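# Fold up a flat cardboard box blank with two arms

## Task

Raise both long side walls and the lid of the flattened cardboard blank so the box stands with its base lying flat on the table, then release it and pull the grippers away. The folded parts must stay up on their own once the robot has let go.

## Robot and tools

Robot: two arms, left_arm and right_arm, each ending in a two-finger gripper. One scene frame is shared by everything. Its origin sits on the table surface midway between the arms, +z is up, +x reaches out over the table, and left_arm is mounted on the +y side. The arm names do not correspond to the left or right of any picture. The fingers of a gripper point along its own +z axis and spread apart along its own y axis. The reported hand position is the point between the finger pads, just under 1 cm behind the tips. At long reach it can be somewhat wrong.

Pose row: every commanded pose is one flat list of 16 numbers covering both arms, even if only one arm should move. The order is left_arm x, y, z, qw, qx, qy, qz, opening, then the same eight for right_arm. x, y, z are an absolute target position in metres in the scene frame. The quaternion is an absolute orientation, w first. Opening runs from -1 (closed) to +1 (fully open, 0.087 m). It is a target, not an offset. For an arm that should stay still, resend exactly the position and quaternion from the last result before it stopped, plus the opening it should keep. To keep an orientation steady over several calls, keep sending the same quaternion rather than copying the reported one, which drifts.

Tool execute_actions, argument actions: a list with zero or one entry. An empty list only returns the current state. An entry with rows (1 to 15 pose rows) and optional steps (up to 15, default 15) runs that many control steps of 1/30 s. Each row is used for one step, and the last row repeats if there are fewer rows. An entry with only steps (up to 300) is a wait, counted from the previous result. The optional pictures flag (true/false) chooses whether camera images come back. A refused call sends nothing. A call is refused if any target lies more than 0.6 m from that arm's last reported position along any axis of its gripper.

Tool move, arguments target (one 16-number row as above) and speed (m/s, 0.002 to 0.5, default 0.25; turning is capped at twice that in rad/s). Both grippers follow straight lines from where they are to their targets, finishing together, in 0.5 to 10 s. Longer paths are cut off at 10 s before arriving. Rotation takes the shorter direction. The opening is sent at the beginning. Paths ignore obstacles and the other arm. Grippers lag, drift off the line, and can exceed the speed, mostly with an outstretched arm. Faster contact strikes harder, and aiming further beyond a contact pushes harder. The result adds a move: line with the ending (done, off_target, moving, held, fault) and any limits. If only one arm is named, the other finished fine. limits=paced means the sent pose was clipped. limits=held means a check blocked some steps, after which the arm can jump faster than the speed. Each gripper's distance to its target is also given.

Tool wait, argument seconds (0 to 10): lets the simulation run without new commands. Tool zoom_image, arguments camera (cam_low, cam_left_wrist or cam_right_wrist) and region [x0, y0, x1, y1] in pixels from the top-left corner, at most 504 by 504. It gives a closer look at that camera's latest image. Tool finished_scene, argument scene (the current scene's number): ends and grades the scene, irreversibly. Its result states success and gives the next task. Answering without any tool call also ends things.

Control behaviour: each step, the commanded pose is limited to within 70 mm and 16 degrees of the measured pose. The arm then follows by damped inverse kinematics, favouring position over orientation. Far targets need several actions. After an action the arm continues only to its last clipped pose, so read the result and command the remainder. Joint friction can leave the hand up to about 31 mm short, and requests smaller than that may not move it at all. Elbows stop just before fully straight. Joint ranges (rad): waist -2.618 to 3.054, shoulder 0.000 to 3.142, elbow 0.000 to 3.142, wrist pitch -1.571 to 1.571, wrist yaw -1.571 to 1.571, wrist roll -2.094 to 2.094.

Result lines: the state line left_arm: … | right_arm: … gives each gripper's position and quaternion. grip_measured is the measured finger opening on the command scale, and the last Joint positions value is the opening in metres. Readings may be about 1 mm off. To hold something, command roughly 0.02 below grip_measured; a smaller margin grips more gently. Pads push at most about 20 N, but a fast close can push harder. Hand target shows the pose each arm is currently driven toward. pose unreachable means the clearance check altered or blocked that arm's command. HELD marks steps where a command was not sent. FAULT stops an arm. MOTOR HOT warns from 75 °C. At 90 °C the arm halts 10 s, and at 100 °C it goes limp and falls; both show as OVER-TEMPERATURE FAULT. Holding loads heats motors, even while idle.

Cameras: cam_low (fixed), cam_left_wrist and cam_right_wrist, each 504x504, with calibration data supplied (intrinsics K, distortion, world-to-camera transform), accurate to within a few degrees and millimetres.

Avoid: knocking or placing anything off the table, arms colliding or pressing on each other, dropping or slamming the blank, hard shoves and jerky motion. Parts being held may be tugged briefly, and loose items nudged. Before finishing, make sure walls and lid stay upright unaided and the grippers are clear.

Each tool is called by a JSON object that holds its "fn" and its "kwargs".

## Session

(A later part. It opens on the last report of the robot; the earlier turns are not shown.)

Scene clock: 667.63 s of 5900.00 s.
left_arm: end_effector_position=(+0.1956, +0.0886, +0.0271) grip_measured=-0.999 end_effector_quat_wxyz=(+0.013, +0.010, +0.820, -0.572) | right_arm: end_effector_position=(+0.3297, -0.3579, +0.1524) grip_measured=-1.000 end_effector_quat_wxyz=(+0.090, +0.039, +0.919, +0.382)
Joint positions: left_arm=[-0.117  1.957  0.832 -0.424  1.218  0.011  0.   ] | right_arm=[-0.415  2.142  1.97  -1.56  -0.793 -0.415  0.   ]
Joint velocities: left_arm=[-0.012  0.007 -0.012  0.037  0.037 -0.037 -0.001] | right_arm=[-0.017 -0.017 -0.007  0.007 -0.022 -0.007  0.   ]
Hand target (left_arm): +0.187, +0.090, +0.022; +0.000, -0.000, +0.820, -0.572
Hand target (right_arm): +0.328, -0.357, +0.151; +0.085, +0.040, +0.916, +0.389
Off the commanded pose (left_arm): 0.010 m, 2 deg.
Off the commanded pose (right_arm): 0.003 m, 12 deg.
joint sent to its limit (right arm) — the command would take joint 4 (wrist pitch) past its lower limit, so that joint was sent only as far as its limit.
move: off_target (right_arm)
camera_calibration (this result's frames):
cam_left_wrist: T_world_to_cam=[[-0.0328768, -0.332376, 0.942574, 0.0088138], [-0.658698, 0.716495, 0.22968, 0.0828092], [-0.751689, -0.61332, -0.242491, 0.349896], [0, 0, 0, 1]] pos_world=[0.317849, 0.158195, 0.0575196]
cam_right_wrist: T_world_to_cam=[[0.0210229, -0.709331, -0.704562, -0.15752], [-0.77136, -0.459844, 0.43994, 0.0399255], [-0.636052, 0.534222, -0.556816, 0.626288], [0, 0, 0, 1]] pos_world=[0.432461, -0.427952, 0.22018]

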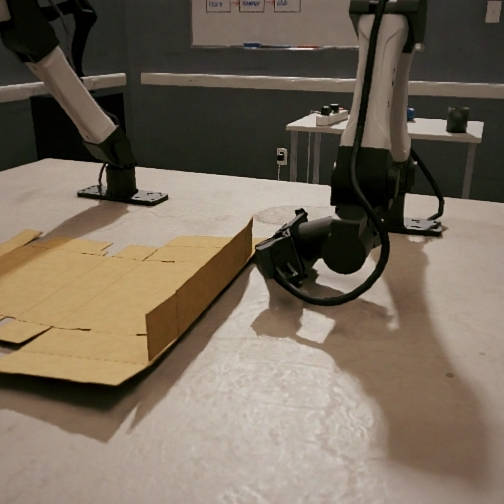

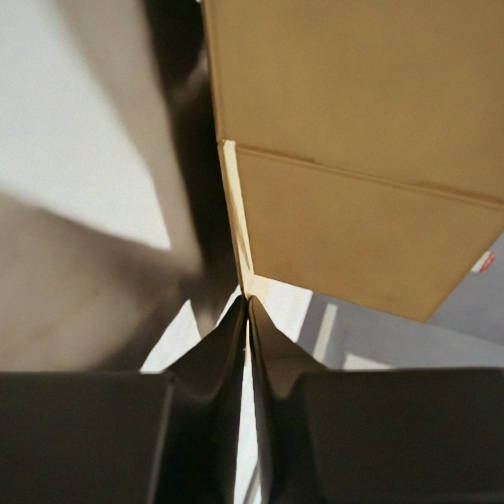

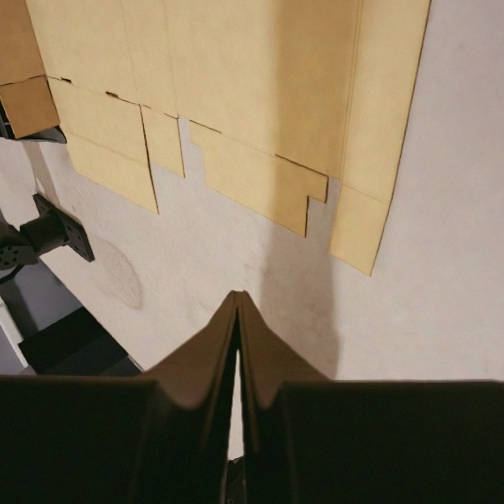

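{"fn": "move", "kwargs": {"target": [0.187,0.09,0.022,0,0,0.82,-0.572,-1,0.17,-0.104,0.06,0.354,0.612,0.612,0.354,-0.5]}}

{"fn": "move", "kwargs": {"target": [0.187,0.09,0.022,0,0,0.82,-0.572,-1,0.18,-0.104,0.014,0.354,0.612,0.612,0.354,-0.5], "speed": 0.08}}

Scene clock: 703.50 s of 5900.00 s.
left_arm: end_effector_position=(+0.1956, +0.0886, +0.0271) grip_measured=-0.999 end_effector_quat_wxyz=(+0.013, +0.010, +0.820, -0.572) | right_arm: end_effector_position=(+0.1766, -0.1039, +0.0596) grip_measured=-0.500 end_effector_quat_wxyz=(+0.335, +0.524, +0.674, +0.400)
Joint positions: left_arm=[-0.117  1.957  0.832 -0.424  1.219  0.011  0.   ] | right_arm=[1.165 1.107 0.18  0.215 0.797 2.088 0.022]
Joint velocities: left_arm=[-0.002 -0.012 -0.002 -0.037 -0.022  0.051 -0.001] | right_arm=[ 0.012 -0.002 -0.017  0.051  0.007  0.081 -0.   ]
Hand target (left_arm): +0.187, +0.090, +0.022; +0.000, -0.000, +0.820, -0.572
Hand target (right_arm): +0.175, -0.104, +0.055; +0.336, +0.523, +0.674, +0.399
Off the commanded pose (left_arm): 0.010 m, 2 deg.
Off the commanded pose (right_arm): 0.007 m, 14 deg.
joint sent to its limit (right arm) — the command would take joint 6 (wrist roll) past its upper limit, so that joint was sent only as far as its limit.
After step 90, 28.83 s passed at rest.
move: off_target (right_arm); limits=paced
camera_calibration (this result's frames):
cam_left_wrist: T_world_to_cam=[[-0.0328803, -0.332016, 0.9427, 0.00871224], [-0.658692, 0.716588, 0.229406, 0.0828086], [-0.751694, -0.613406, -0.242258, 0.349898], [0, 0, 0, 1]] pos_world=[0.317848, 0.158183, 0.0575559]
cam_right_wrist: T_world_to_cam=[[-0.433081, -0.156641, -0.88764, 0.109062], [-0.824543, 0.46665, 0.319947, 0.192264], [0.3641, 0.87046, -0.331255, 0.18637], [0, 0, 0, 1]] pos_world=[0.137905, -0.234864, 0.0970299]

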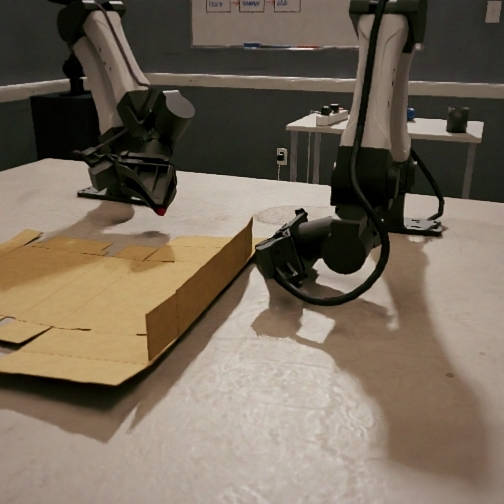

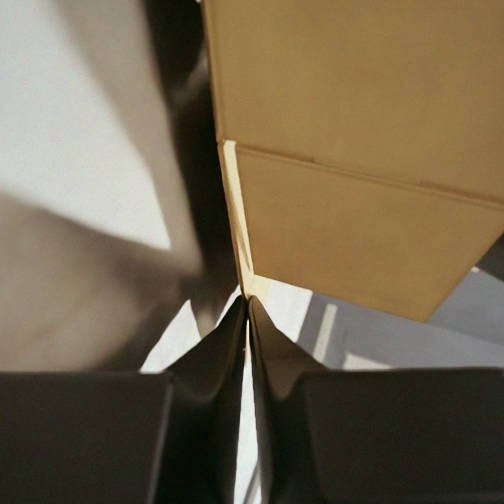

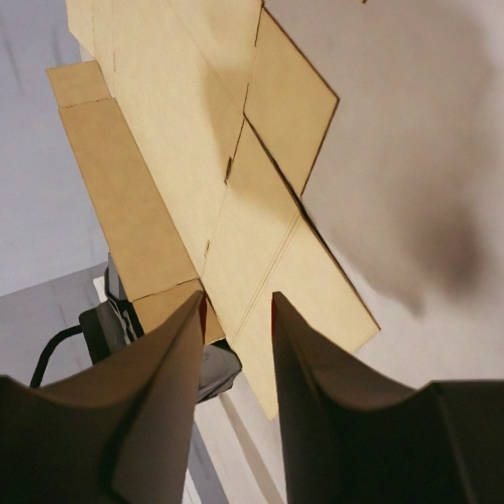

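Scene clock: 705.63 s of 5900.00 s.
left_arm: end_effector_position=(+0.1956, +0.0886, +0.0271) grip_measured=-0.999 end_effector_quat_wxyz=(+0.013, +0.010, +0.820, -0.572) | right_arm: end_effector_position=(+0.1825, -0.0979, +0.0204) grip_measured=-0.500 end_effector_quat_wxyz=(+0.342, +0.526, +0.668, +0.401)
Joint positions: left_arm=[-0.117  1.957  0.832 -0.424  1.219  0.011  0.   ] | right_arm=[1.166 1.492 0.116 0.668 0.817 2.089 0.022]
Joint velocities: left_arm=[-0.002  0.002  0.002 -0.007  0.007  0.007 -0.001] | right_arm=[-0.012  0.037 -0.002  0.081  0.007  0.022  0.001]
Hand target (left_arm): +0.187, +0.090, +0.022; +0.000, -0.000, +0.820, -0.572
Hand target (right_arm): +0.181, -0.104, +0.015; +0.346, +0.528, +0.667, +0.396
Off the commanded pose (left_arm): 0.010 m, 2 deg.
Off the commanded pose (right_arm): 0.009 m, 13 deg.
joint sent to its limit (right arm) — the command would take joint 6 (wrist roll) past its upper limit, so that joint was sent only as far as its limit.
move: off_target (right_arm)
camera_calibration (this result's frames):
cam_left_wrist: T_world_to_cam=[[-0.0328803, -0.332016, 0.9427, 0.00871224], [-0.658692, 0.716588, 0.229406, 0.0828086], [-0.751694, -0.613406, -0.242258, 0.349898], [0, 0, 0, 1]] pos_world=[0.317848, 0.158183, 0.0575559]
cam_right_wrist: T_world_to_cam=[[-0.422979, -0.149613, -0.893703, 0.0766648], [-0.821628, 0.479239, 0.308639, 0.207798], [0.38212, 0.864839, -0.325635, 0.162092], [0, 0, 0, 1]] pos_world=[0.141222, -0.228299, 0.0571639]

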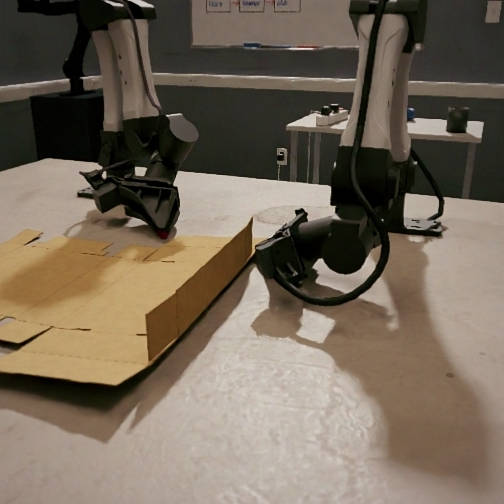

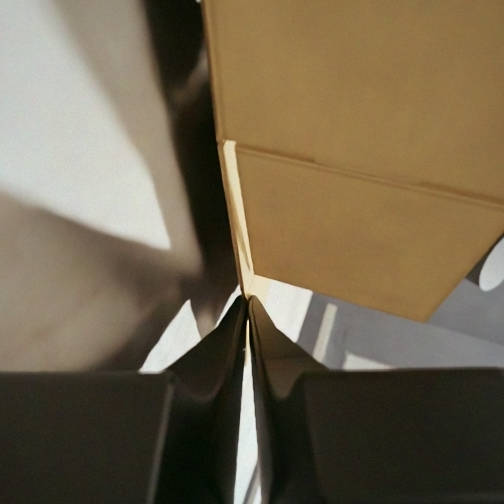

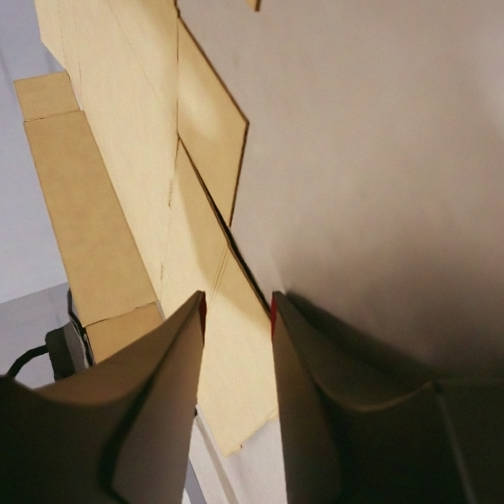

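{"fn": "move", "kwargs": {"target": [0.187,0.09,0.022,0,0,0.82,-0.572,-1,0.25,-0.11,0.015,0.342,0.526,0.668,0.401,-0.5], "speed": 0.05}}

{"fn": "move", "kwargs": {"target": [0.187,0.09,0.022,0,0,0.82,-0.572,-1,0.25,-0.11,0.02,0.342,0.526,0.668,0.401,-1], "speed": 0.05}}

{"fn": "move", "kwargs": {"target": [0.187,0.09,0.022,0,0,0.82,-0.572,-1,0.25,-0.095,0.04,0.462,0.331,0.80,0.191,-1], "speed": 0.15}}

Scene clock: 713.07 s of 5900.00 s.
left_arm: end_effector_position=(+0.1956, +0.0883, +0.0278) grip_measured=-0.999 end_effector_quat_wxyz=(+0.013, +0.010, +0.819, -0.574) | right_arm: end_effector_position=(+0.2415, -0.1084, +0.0195) grip_measured=-0.500 end_effector_quat_wxyz=(+0.332, +0.524, +0.667, +0.413)
Joint positions: left_arm=[-0.117  1.957  0.832 -0.424  1.223  0.011  0.   ] | right_arm=[0.826 1.675 0.153 0.994 0.516 1.839 0.022]
Joint velocities: left_arm=[-0.012 -0.002 -0.012 -0.037 -0.022 -0.007 -0.   ] | right_arm=[-0.017  0.022 -0.012  0.051 -0.081 -0.168  0.001]
Hand target (left_arm): +0.187, +0.090, +0.022; +0.000, -0.000, +0.820, -0.572
Hand target (right_arm): +0.249, -0.111, +0.016; +0.343, +0.525, +0.667, +0.402
Off the commanded pose (left_arm): 0.011 m, 2 deg.
Off the commanded pose (right_arm): 0.010 m, 2 deg.
After step 90, 2.80 s passed at rest.
move: off_target (left_arm)
camera_calibration (this result's frames):
cam_left_wrist: T_world_to_cam=[[-0.0329189, -0.328056, 0.944085, 0.00759509], [-0.658629, 0.717604, 0.226391, 0.0828046], [-0.751748, -0.614349, -0.23969, 0.349921], [0, 0, 0, 1]] pos_world=[0.31784, 0.158044, 0.0579558]
cam_right_wrist: T_world_to_cam=[[-0.419106, -0.13431, -0.897948, 0.100085], [-0.830578, 0.456186, 0.319428, 0.260981], [0.366729, 0.87969, -0.302745, 0.15322], [0, 0, 0, 1]] pos_world=[0.202521, -0.240399, 0.0528929]

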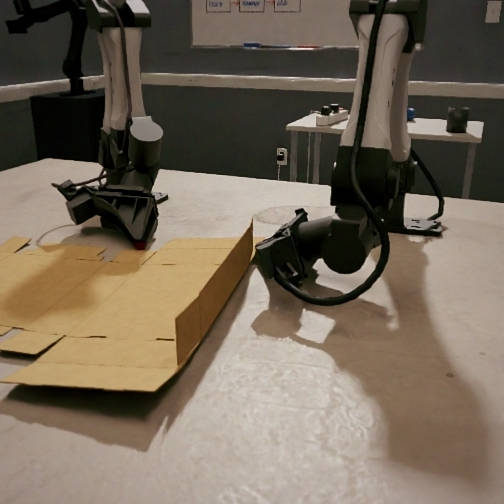

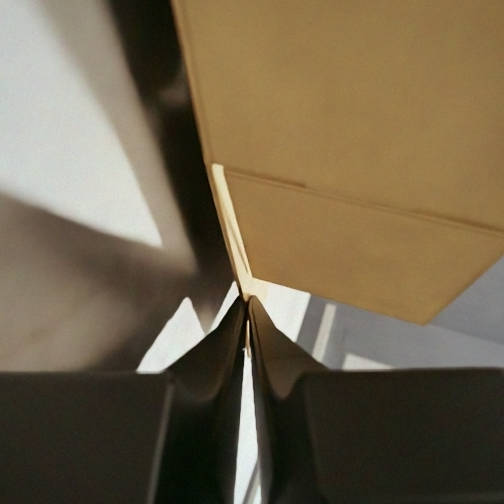

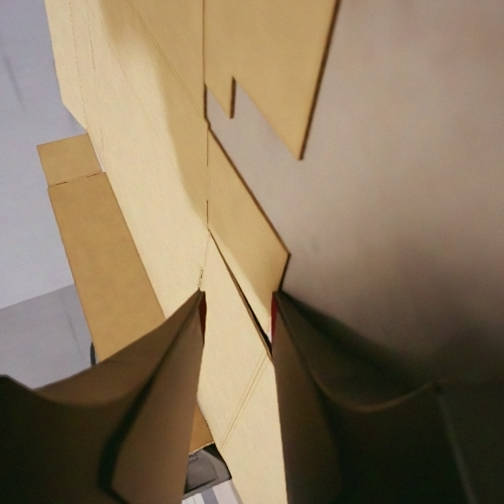

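Scene clock: 713.77 s of 5900.00 s.
left_arm: end_effector_position=(+0.1957, +0.0883, +0.0279) grip_measured=-0.999 end_effector_quat_wxyz=(+0.013, +0.010, +0.819, -0.574) | right_arm: end_effector_position=(+0.2397, -0.1131, +0.0116) grip_measured=-1.000 end_effector_quat_wxyz=(+0.333, +0.525, +0.676, +0.395)
Joint positions: left_arm=[-0.117  1.957  0.832 -0.424  1.223  0.011  0.   ] | right_arm=[0.82  1.675 0.153 0.958 0.516 1.833 0.   ]
Joint velocities: left_arm=[ 0.012 -0.002 -0.017 -0.051  0.007 -0.007  0.   ] | right_arm=[ 0.012 -0.012 -0.007 -0.007 -0.066 -0.051  0.   ]
Hand target (left_arm): +0.187, +0.090, +0.022; +0.000, -0.000, +0.820, -0.572
Hand target (right_arm): +0.250, -0.110, +0.020; +0.342, +0.526, +0.668, +0.401
Off the commanded pose (left_arm): 0.011 m, 2 deg.
Off the commanded pose (right_arm): 0.014 m, 2 deg.
move: off_target (left_arm, right_arm)
camera_calibration (this result's frames):
cam_left_wrist: T_world_to_cam=[[-0.0332826, -0.327696, 0.944197, 0.0075801], [-0.658709, 0.717695, 0.225867, 0.0828655], [-0.751661, -0.614433, -0.239743, 0.349948], [0, 0, 0, 1]] pos_world=[0.317879, 0.158032, 0.0580241]
cam_right_wrist: T_world_to_cam=[[-0.440688, -0.160623, -0.883173, 0.0935479], [-0.821406, 0.468983, 0.324573, 0.263387], [0.362059, 0.868479, -0.338612, 0.155906], [0, 0, 0, 1]] pos_world=[0.201126, -0.243899, 0.0499222]

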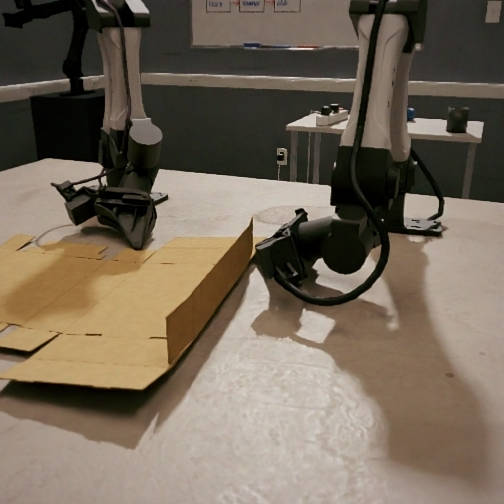

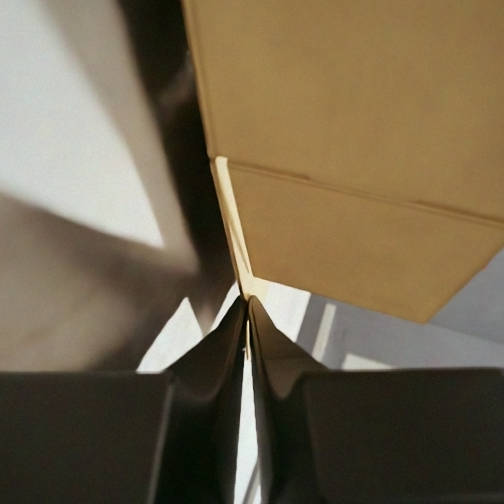

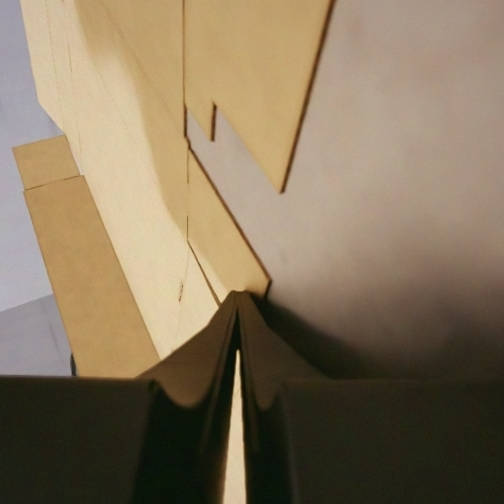

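Scene clock: 716.57 s of 5900.00 s.
left_arm: end_effector_position=(+0.1956, +0.0883, +0.0280) grip_measured=-0.999 end_effector_quat_wxyz=(+0.013, +0.010, +0.818, -0.574) | right_arm: end_effector_position=(+0.2471, -0.1039, +0.0286) grip_measured=-1.000 end_effector_quat_wxyz=(+0.456, +0.336, +0.804, +0.181)
Joint positions: left_arm=[-0.117  1.957  0.832 -0.424  1.224  0.011  0.   ] | right_arm=[0.939 1.511 0.483 0.229 0.76  1.39  0.   ]
Joint velocities: left_arm=[-0.007 -0.002 -0.007  0.022  0.037 -0.022 -0.001] | right_arm=[ 0.007 -0.007 -0.002  0.022  0.066  0.022  0.   ]
Hand target (left_arm): +0.187, +0.090, +0.022; +0.000, -0.000, +0.820, -0.572
Hand target (right_arm): +0.250, -0.096, +0.039; +0.461, +0.332, +0.800, +0.191
Off the commanded pose (left_arm): 0.011 m, 2 deg.
Off the commanded pose (right_arm): 0.015 m, 2 deg.
move: off_target (left_arm, right_arm)
camera_calibration (this result's frames):
cam_left_wrist: T_world_to_cam=[[-0.0332897, -0.326975, 0.944446, 0.00737699], [-0.658697, 0.717879, 0.225318, 0.0828652], [-0.751671, -0.614604, -0.239276, 0.349952], [0, 0, 0, 1]] pos_world=[0.317878, 0.158007, 0.0580969]
cam_right_wrist: T_world_to_cam=[[-0.366336, -0.726394, -0.581507, 0.0275403], [-0.895209, 0.445586, 0.00735308, 0.284513], [0.25377, 0.523264, -0.813508, 0.155439], [0, 0, 0, 1]] pos_world=[0.225342, -0.188105, 0.140373]

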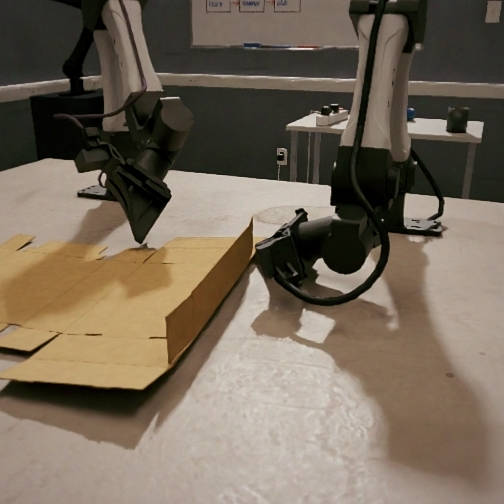

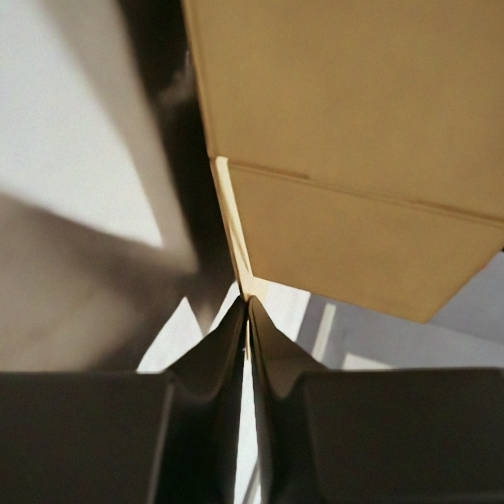

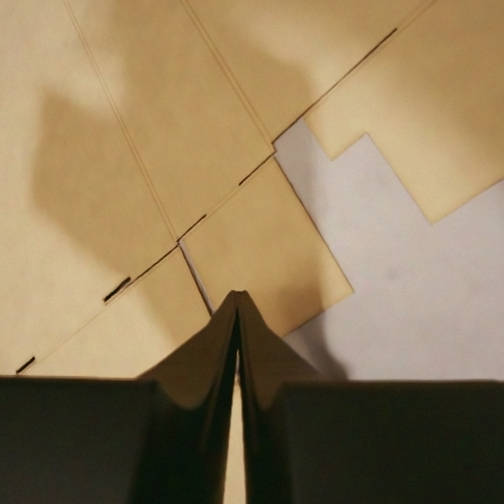

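{"fn": "move", "kwargs": {"target": [0.187,0.09,0.05,0,0,0.82,-0.572,-1,0.19,-0.128,0.03,0.342,0.526,0.668,0.401,-0.6], "speed": 0.15}}

{"fn": "move", "kwargs": {"target": [0.187,0.09,0.05,0,0,0.82,-0.572,-1,0.20,-0.128,0.0,0.342,0.526,0.668,0.401,-0.6], "speed": 0.05}}

{"fn": "move", "kwargs": {"target": [0.187,0.09,0.05,0,0,0.82,-0.572,-1,0.265,-0.128,0.003,0.342,0.526,0.668,0.401,-0.6], "speed": 0.05}}

Scene clock: 725.70 s of 5900.00 s.
left_arm: end_effector_position=(+0.1871, +0.0882, +0.0446) grip_measured=-1.000 end_effector_quat_wxyz=(-0.003, -0.001, +0.818, -0.575) | right_arm: end_effector_position=(+0.1927, -0.1256, +0.0276) grip_measured=-0.600 end_effector_quat_wxyz=(+0.343, +0.524, +0.673, +0.392)
Joint positions: left_arm=[-0.117  1.899  0.832 -0.521  1.224  0.011  0.   ] | right_arm=[1.018 1.309 0.052 0.617 0.7   1.961 0.017]
Joint velocities: left_arm=[ 0.007 -0.022 -0.017 -0.022 -0.022 -0.037  0.   ] | right_arm=[ 0.002  0.012  0.002 -0.022 -0.007  0.051 -0.001]
Hand target (left_arm): +0.187, +0.090, +0.050; +0.000, -0.000, +0.820, -0.572
Hand target (right_arm): +0.190, -0.127, +0.029; +0.342, +0.525, +0.668, +0.401
Off the commanded pose (left_arm): 0.006 m, 1 deg.
Off the commanded pose (right_arm): 0.004 m, 1 deg.
After step 90, 3.23 s passed at rest.
move: done
camera_calibration (this result's frames):
cam_left_wrist: T_world_to_cam=[[0.00347691, -0.326535, 0.945179, -0.0155558], [-0.64944, 0.71799, 0.250436, 0.0706773], [-0.760405, -0.614707, -0.209569, 0.347813], [0, 0, 0, 1]] pos_world=[0.310434, 0.157978, 0.0698936]
cam_right_wrist: T_world_to_cam=[[-0.431877, -0.166239, -0.88648, 0.0827249], [-0.819369, 0.483126, 0.308582, 0.227341], [0.376983, 0.859624, -0.344863, 0.185366], [0, 0, 0, 1]] pos_world=[0.152123, -0.255427, 0.0671063]

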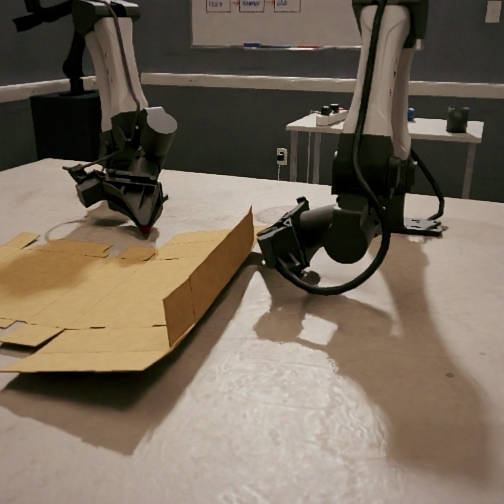

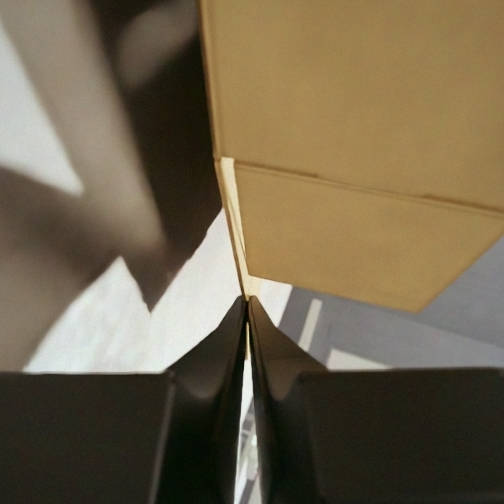

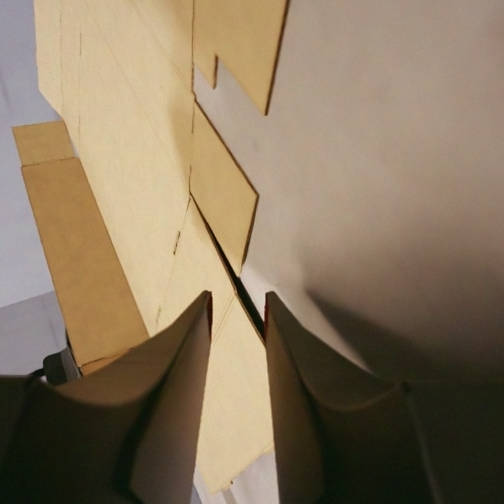

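Scene clock: 726.70 s of 5900.00 s.
left_arm: end_effector_position=(+0.1870, +0.0882, +0.0446) grip_measured=-1.000 end_effector_quat_wxyz=(-0.004, -0.002, +0.818, -0.575) | right_arm: end_effector_position=(+0.2059, -0.1196, +0.0164) grip_measured=-0.600 end_effector_quat_wxyz=(+0.342, +0.533, +0.647, +0.425)
Joint positions: left_arm=[-0.117  1.899  0.832 -0.522  1.224  0.011  0.   ] | right_arm=[0.981 1.699 0.024 1.128 0.681 1.948 0.017]
Joint velocities: left_arm=[-0.012  0.002 -0.002 -0.007 -0.022 -0.007  0.   ] | right_arm=[-0.022  0.046 -0.017  0.081  0.007 -0.066  0.001]
Hand target (left_arm): +0.187, +0.090, +0.050; +0.000, -0.000, +0.820, -0.572
Hand target (right_arm): +0.200, -0.128, +0.002; +0.342, +0.526, +0.668, +0.400
Off the commanded pose (left_arm): 0.006 m, 1 deg.
Off the commanded pose (right_arm): 0.019 m, 4 deg.
move: off_target (right_arm)
camera_calibration (this result's frames):
cam_left_wrist: T_world_to_cam=[[0.00419803, -0.326534, 0.945176, -0.0157222], [-0.649248, 0.71799, 0.250931, 0.0705451], [-0.760565, -0.614708, -0.208987, 0.347747], [0, 0, 0, 1]] pos_world=[0.310351, 0.157978, 0.069833]
cam_right_wrist: T_world_to_cam=[[-0.39346, -0.0952376, -0.914396, 0.0805198], [-0.82536, 0.474682, 0.305708, 0.238951], [0.404932, 0.87499, -0.265373, 0.166105], [0, 0, 0, 1]] pos_world=[0.161641, -0.251098, 0.0446575]

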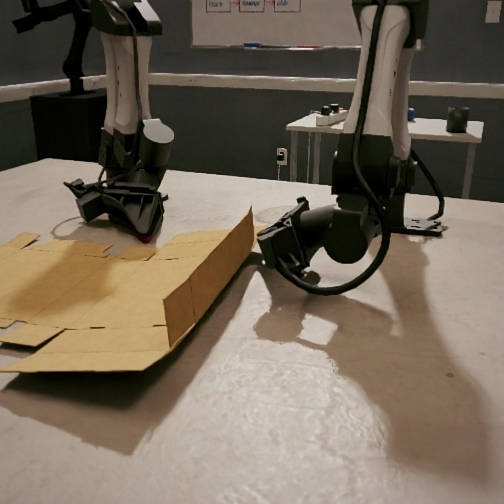

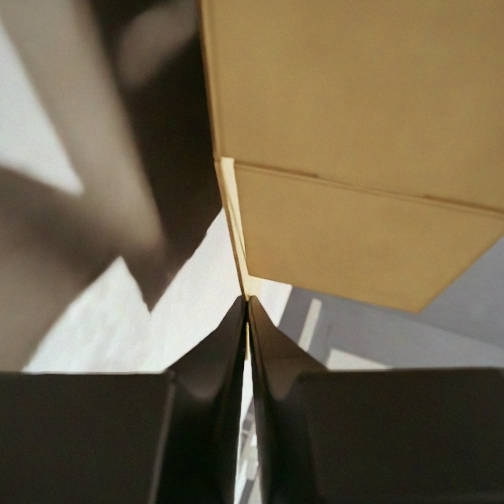

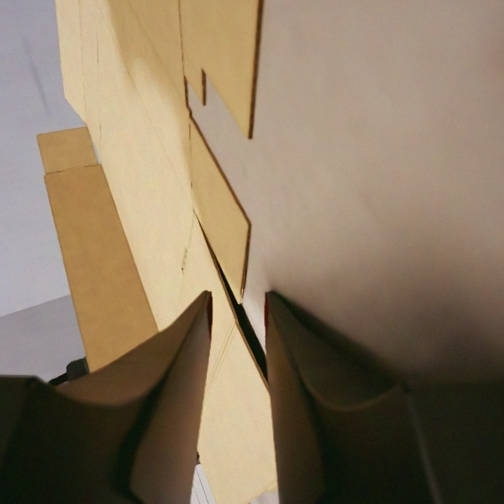

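Scene clock: 728.20 s of 5900.00 s.
left_arm: end_effector_position=(+0.1870, +0.0882, +0.0446) grip_measured=-1.000 end_effector_quat_wxyz=(-0.004, -0.002, +0.818, -0.575) | right_arm: end_effector_position=(+0.2569, -0.1203, +0.0175) grip_measured=-0.600 end_effector_quat_wxyz=(+0.329, +0.519, +0.660, +0.432)
Joint positions: left_arm=[-0.117  1.899  0.832 -0.522  1.224  0.011  0.   ] | right_arm=[0.705 1.794 0.135 1.198 0.393 1.775 0.017]
Joint velocities: left_arm=[ 0.007  0.012  0.007  0.022 -0.066 -0.051  0.   ] | right_arm=[-0.002  0.007 -0.007  0.007  0.037 -0.037  0.   ]
Hand target (left_arm): +0.187, +0.090, +0.050; +0.000, -0.000, +0.820, -0.572
Hand target (right_arm): +0.264, -0.129, +0.005; +0.342, +0.525, +0.667, +0.402
Off the commanded pose (left_arm): 0.006 m, 1 deg.
Off the commanded pose (right_arm): 0.018 m, 4 deg.
move: off_target (right_arm)
camera_calibration (this result's frames):
cam_left_wrist: T_world_to_cam=[[0.00419803, -0.326534, 0.945176, -0.0157222], [-0.649248, 0.71799, 0.250931, 0.0705451], [-0.760565, -0.614708, -0.208987, 0.347747], [0, 0, 0, 1]] pos_world=[0.310351, 0.157978, 0.069833]
cam_right_wrist: T_world_to_cam=[[-0.395296, -0.111001, -0.911822, 0.100014], [-0.84481, 0.433637, 0.313456, 0.280982], [0.360606, 0.894224, -0.26519, 0.160057], [0, 0, 0, 1]] pos_world=[0.219194, -0.253869, 0.0455654]

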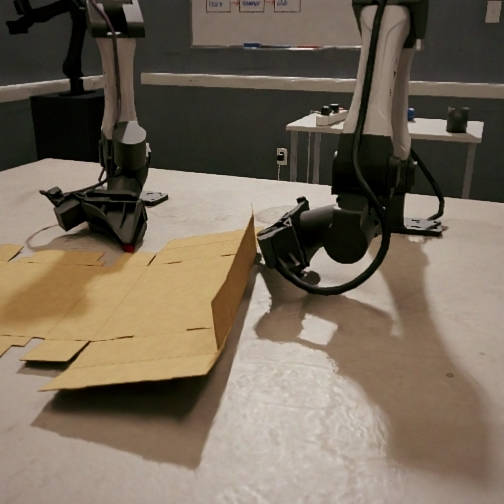

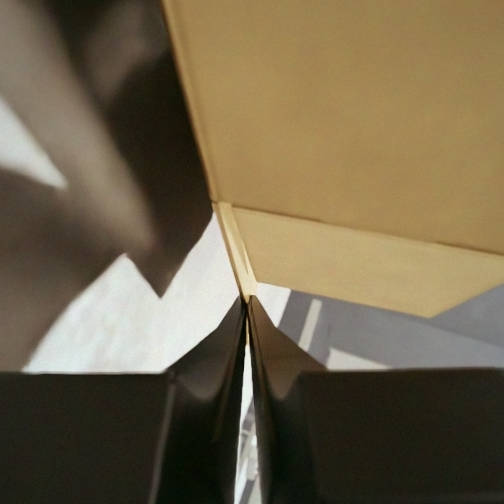

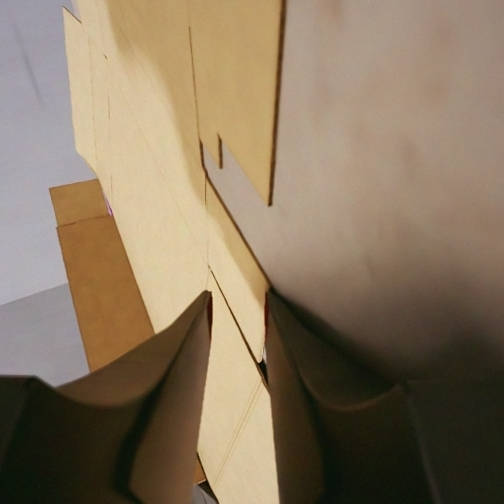

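{"fn": "move", "kwargs": {"target": [0.187,0.09,0.045,0,0,0.72,-0.694,-1,0.225,-0.125,0.02,0.241,0.581,0.718,0.298,-0.5], "speed": 0.08}}

Scene clock: 736.57 s of 5900.00 s.
left_arm: end_effector_position=(+0.1891, +0.0873, +0.0471) grip_measured=-1.000 end_effector_quat_wxyz=(+0.032, +0.023, +0.732, -0.680) | right_arm: end_effector_position=(+0.2305, -0.1289, +0.0181) grip_measured=-0.500 end_effector_quat_wxyz=(+0.252, +0.586, +0.708, +0.303)
Joint positions: left_arm=[-0.082  2.094  0.883 -0.649  1.494  0.368  0.   ] | right_arm=[0.731 1.336 0.322 0.18  0.373 1.952 0.022]
Joint velocities: left_arm=[-0.017 -0.007  0.002 -0.081 -0.007  0.022  0.   ] | right_arm=[ 0.002 -0.042  0.007 -0.022 -0.066  0.007  0.   ]
Hand target (left_arm): +0.188, +0.090, +0.045; +0.012, -0.011, +0.725, -0.689
Hand target (right_arm): +0.225, -0.125, +0.019; +0.241, +0.582, +0.717, +0.298
Off the commanded pose (left_arm): 0.004 m, 5 deg.
Off the commanded pose (right_arm): 0.007 m, 2 deg.
After step 90, 2.70 s passed at rest.
move: off_target (left_arm)
camera_calibration (this result's frames):
cam_left_wrist: T_world_to_cam=[[-0.0795821, -0.0603556, 0.994999, -0.0280636], [-0.660646, 0.750662, -0.00730549, 0.0833607], [-0.746467, -0.657924, -0.0996129, 0.345207], [0, 0, 0, 1]] pos_world=[0.310524, 0.16285, 0.0629193]
cam_right_wrist: T_world_to_cam=[[-0.673194, -0.153096, -0.723444, 0.144381], [-0.679208, 0.514846, 0.523077, 0.230713], [0.292382, 0.843501, -0.450576, 0.190005], [0, 0, 0, 1]] pos_world=[0.198345, -0.256947, 0.0693821]

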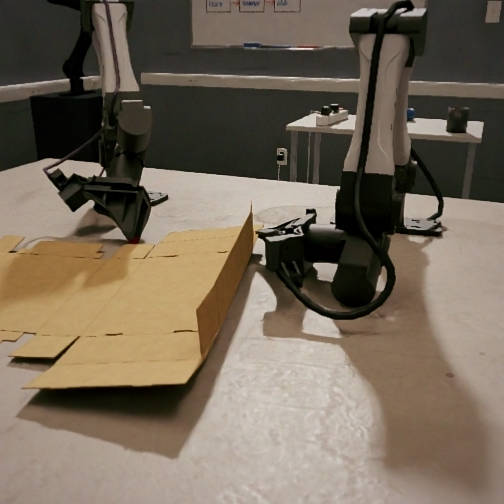

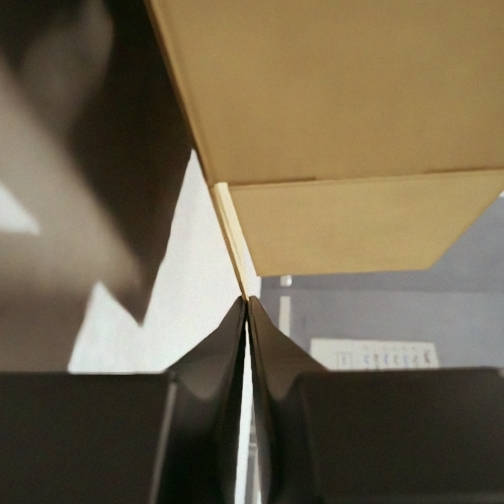

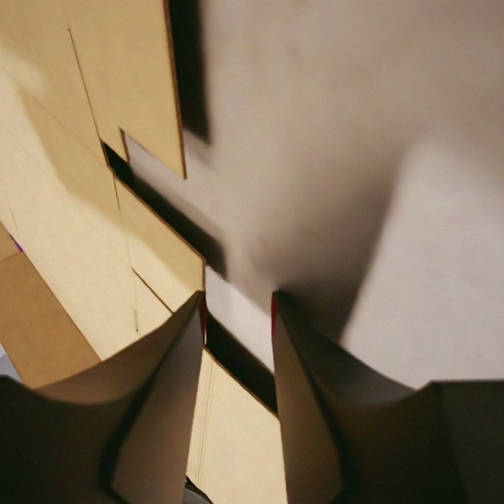

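{"fn": "move", "kwargs": {"target": [0.187,0.09,0.045,0,0,0.72,-0.694,-1,0.22,-0.12,0.03,0.241,0.581,0.718,0.298,-0.2], "speed": 0.05}}

{"fn": "move", "kwargs": {"target": [0.187,0.09,0.045,0,0,0.72,-0.694,-1,0.275,-0.11,0.028,0.241,0.581,0.718,0.298,-0.2], "speed": 0.05}}

{"fn": "move", "kwargs": {"target": [0.187,0.09,0.045,0,0,0.72,-0.694,-1,0.275,-0.11,0.028,0.241,0.581,0.718,0.298,-1], "speed": 0.05}}

Scene clock: 743.77 s of 5900.00 s.
left_arm: end_effector_position=(+0.1892, +0.0873, +0.0468) grip_measured=-1.000 end_effector_quat_wxyz=(+0.035, +0.027, +0.732, -0.680) | right_arm: end_effector_position=(+0.2213, -0.1255, +0.0226) grip_measured=-0.200 end_effector_quat_wxyz=(+0.246, +0.584, +0.716, +0.293)
Joint positions: left_arm=[-0.082  2.094  0.884 -0.65   1.495  0.378  0.   ] | right_arm=[0.767 1.291 0.345 0.077 0.385 1.974 0.035]
Joint velocities: left_arm=[ 0.007 -0.002 -0.002 -0.022 -0.081  0.022  0.   ] | right_arm=[-0.007 -0.002  0.002 -0.095  0.007  0.022 -0.   ]
Hand target (left_arm): +0.188, +0.090, +0.045; +0.011, -0.010, +0.725, -0.689
Hand target (right_arm): +0.220, -0.120, +0.030; +0.241, +0.581, +0.718, +0.298
Off the commanded pose (left_arm): 0.004 m, 5 deg.
Off the commanded pose (right_arm): 0.009 m, 1 deg.
After step 90, 3.07 s passed at rest.
move: off_target (left_arm)
camera_calibration (this result's frames):
cam_left_wrist: T_world_to_cam=[[-0.0898575, -0.0597282, 0.994162, -0.0258906], [-0.660114, 0.751025, -0.0145437, 0.0836348], [-0.745772, -0.657567, -0.106913, 0.345462], [0, 0, 0, 1]] pos_world=[0.310518, 0.162806, 0.0638901]
cam_right_wrist: T_world_to_cam=[[-0.687204, -0.170971, -0.706059, 0.142475], [-0.673553, 0.514079, 0.531083, 0.218774], [0.272171, 0.840531, -0.468435, 0.196403], [0, 0, 0, 1]] pos_world=[0.19181, -0.25319, 0.0764109]

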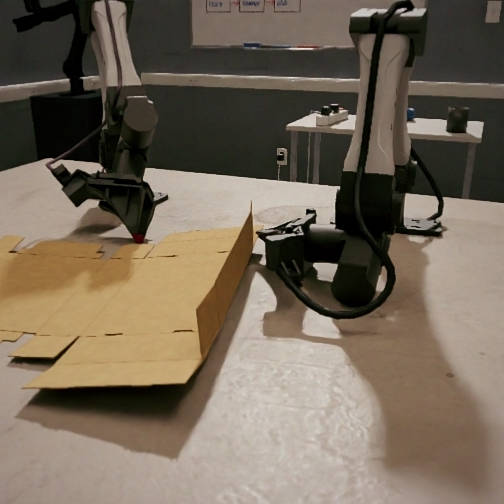

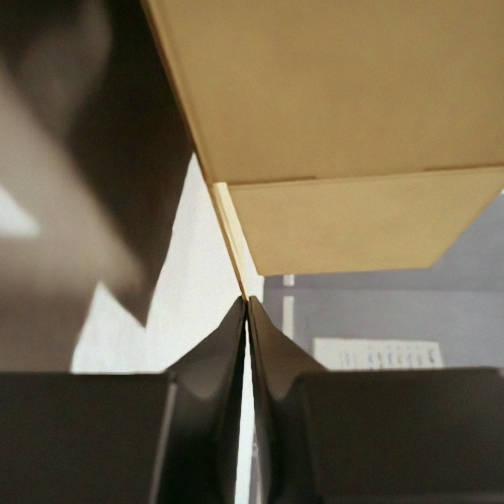

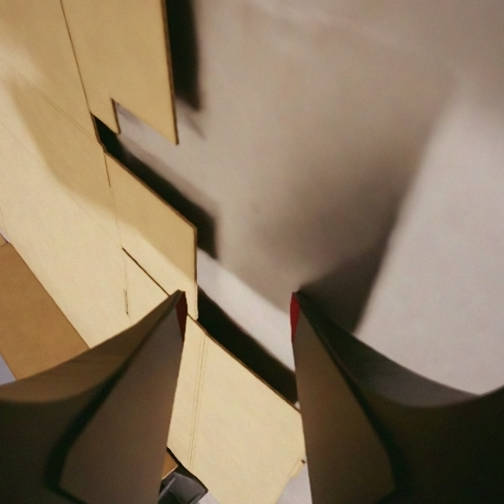

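Scene clock: 745.20 s of 5900.00 s.
left_arm: end_effector_position=(+0.1892, +0.0874, +0.0466) grip_measured=-1.000 end_effector_quat_wxyz=(+0.037, +0.028, +0.732, -0.680) | right_arm: end_effector_position=(+0.2656, -0.1151, +0.0238) grip_measured=-0.200 end_effector_quat_wxyz=(+0.239, +0.583, +0.721, +0.289)
Joint positions: left_arm=[-0.082  2.094  0.884 -0.649  1.495  0.382  0.   ] | right_arm=[0.658 1.473 0.491 0.131 0.301 1.885 0.035]
Joint velocities: left_arm=[-0.002  0.002 -0.012 -0.022  0.066 -0.022  0.   ] | right_arm=[ 0.012 -0.002 -0.007  0.007  0.022 -0.022 -0.   ]
Hand target (left_arm): +0.188, +0.090, +0.045; +0.011, -0.010, +0.725, -0.689
Hand target (right_arm): +0.275, -0.111, +0.029; +0.242, +0.581, +0.718, +0.298
Off the commanded pose (left_arm): 0.004 m, 6 deg.
Off the commanded pose (right_arm): 0.012 m, 1 deg.
move: off_target (left_arm, right_arm)
camera_calibration (this result's frames):
cam_left_wrist: T_world_to_cam=[[-0.0940265, -0.0601384, 0.993752, -0.0247852], [-0.659779, 0.751268, -0.0169627, 0.0836815], [-0.745554, -0.657251, -0.110317, 0.345585], [0, 0, 0, 1]] pos_world=[0.310533, 0.162778, 0.0641737]
cam_right_wrist: T_world_to_cam=[[-0.696409, -0.178057, -0.695205, 0.176896], [-0.669887, 0.508775, 0.540739, 0.240811], [0.25742, 0.842285, -0.473594, 0.180416], [0, 0, 0, 1]] pos_world=[0.238065, -0.242982, 0.078207]

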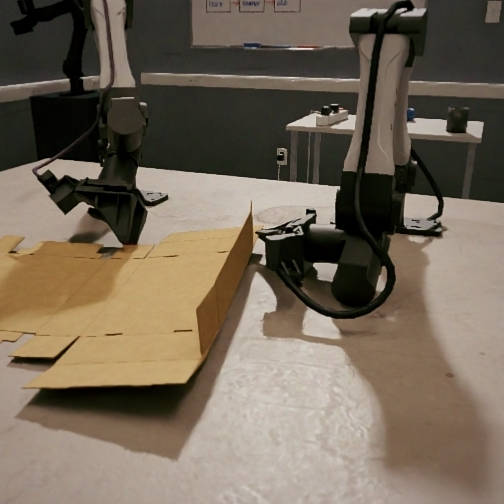

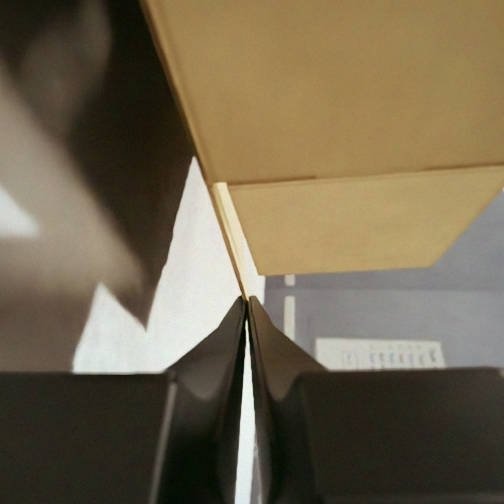

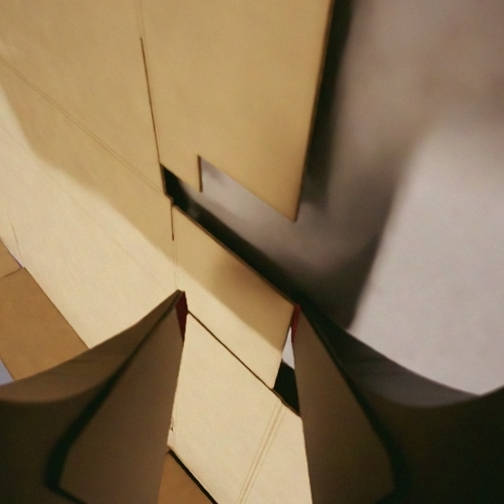

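Scene clock: 746.43 s of 5900.00 s.
left_arm: end_effector_position=(+0.1895, +0.0873, +0.0463) grip_measured=-1.000 end_effector_quat_wxyz=(+0.039, +0.030, +0.731, -0.680) | right_arm: end_effector_position=(+0.2714, -0.1115, +0.0312) grip_measured=-0.946 end_effector_quat_wxyz=(+0.245, +0.582, +0.712, +0.306)
Joint positions: left_arm=[-0.082  2.095  0.884 -0.646  1.496  0.385  0.   ] | right_arm=[0.658 1.472 0.491 0.168 0.304 1.889 0.002]
Joint velocities: left_arm=[ 0.012 -0.017 -0.012  0.007 -0.081 -0.037  0.   ] | right_arm=[-0.012 -0.012 -0.012 -0.051  0.007  0.022 -0.002]
Hand target (left_arm): +0.188, +0.090, +0.045; +0.011, -0.010, +0.725, -0.689
Hand target (right_arm): +0.275, -0.110, +0.028; +0.241, +0.581, +0.718, +0.298
Off the commanded pose (left_arm): 0.004 m, 6 deg.
Off the commanded pose (right_arm): 0.005 m, 1 deg.
move: off_target (left_arm)
camera_calibration (this result's frames):
cam_left_wrist: T_world_to_cam=[[-0.0989781, -0.0591754, 0.993329, -0.0236192], [-0.659763, 0.751181, -0.0209906, 0.0840453], [-0.744927, -0.657439, -0.113392, 0.345773], [0, 0, 0, 1]] pos_world=[0.310688, 0.162794, 0.0644338]
cam_right_wrist: T_world_to_cam=[[-0.674454, -0.158123, -0.721186, 0.183835], [-0.684813, 0.499048, 0.53102, 0.242163], [0.27594, 0.852026, -0.44487, 0.174517], [0, 0, 0, 1]] pos_world=[0.241669, -0.240475, 0.081623]

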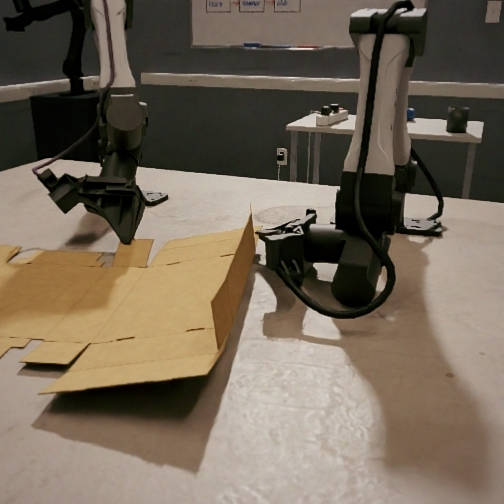

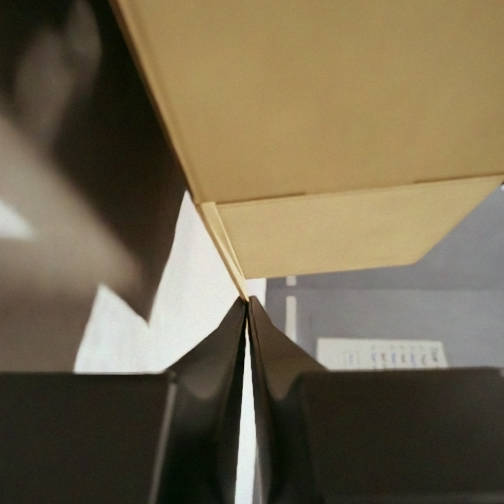

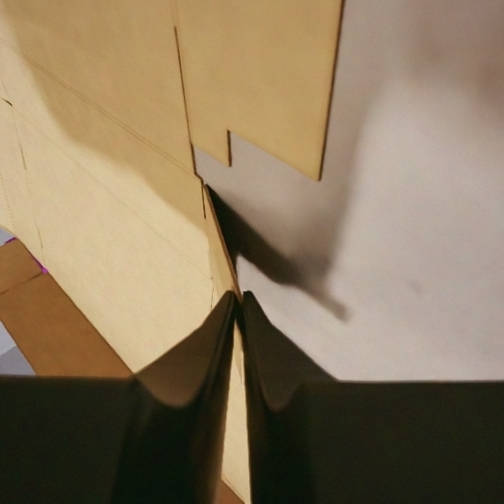

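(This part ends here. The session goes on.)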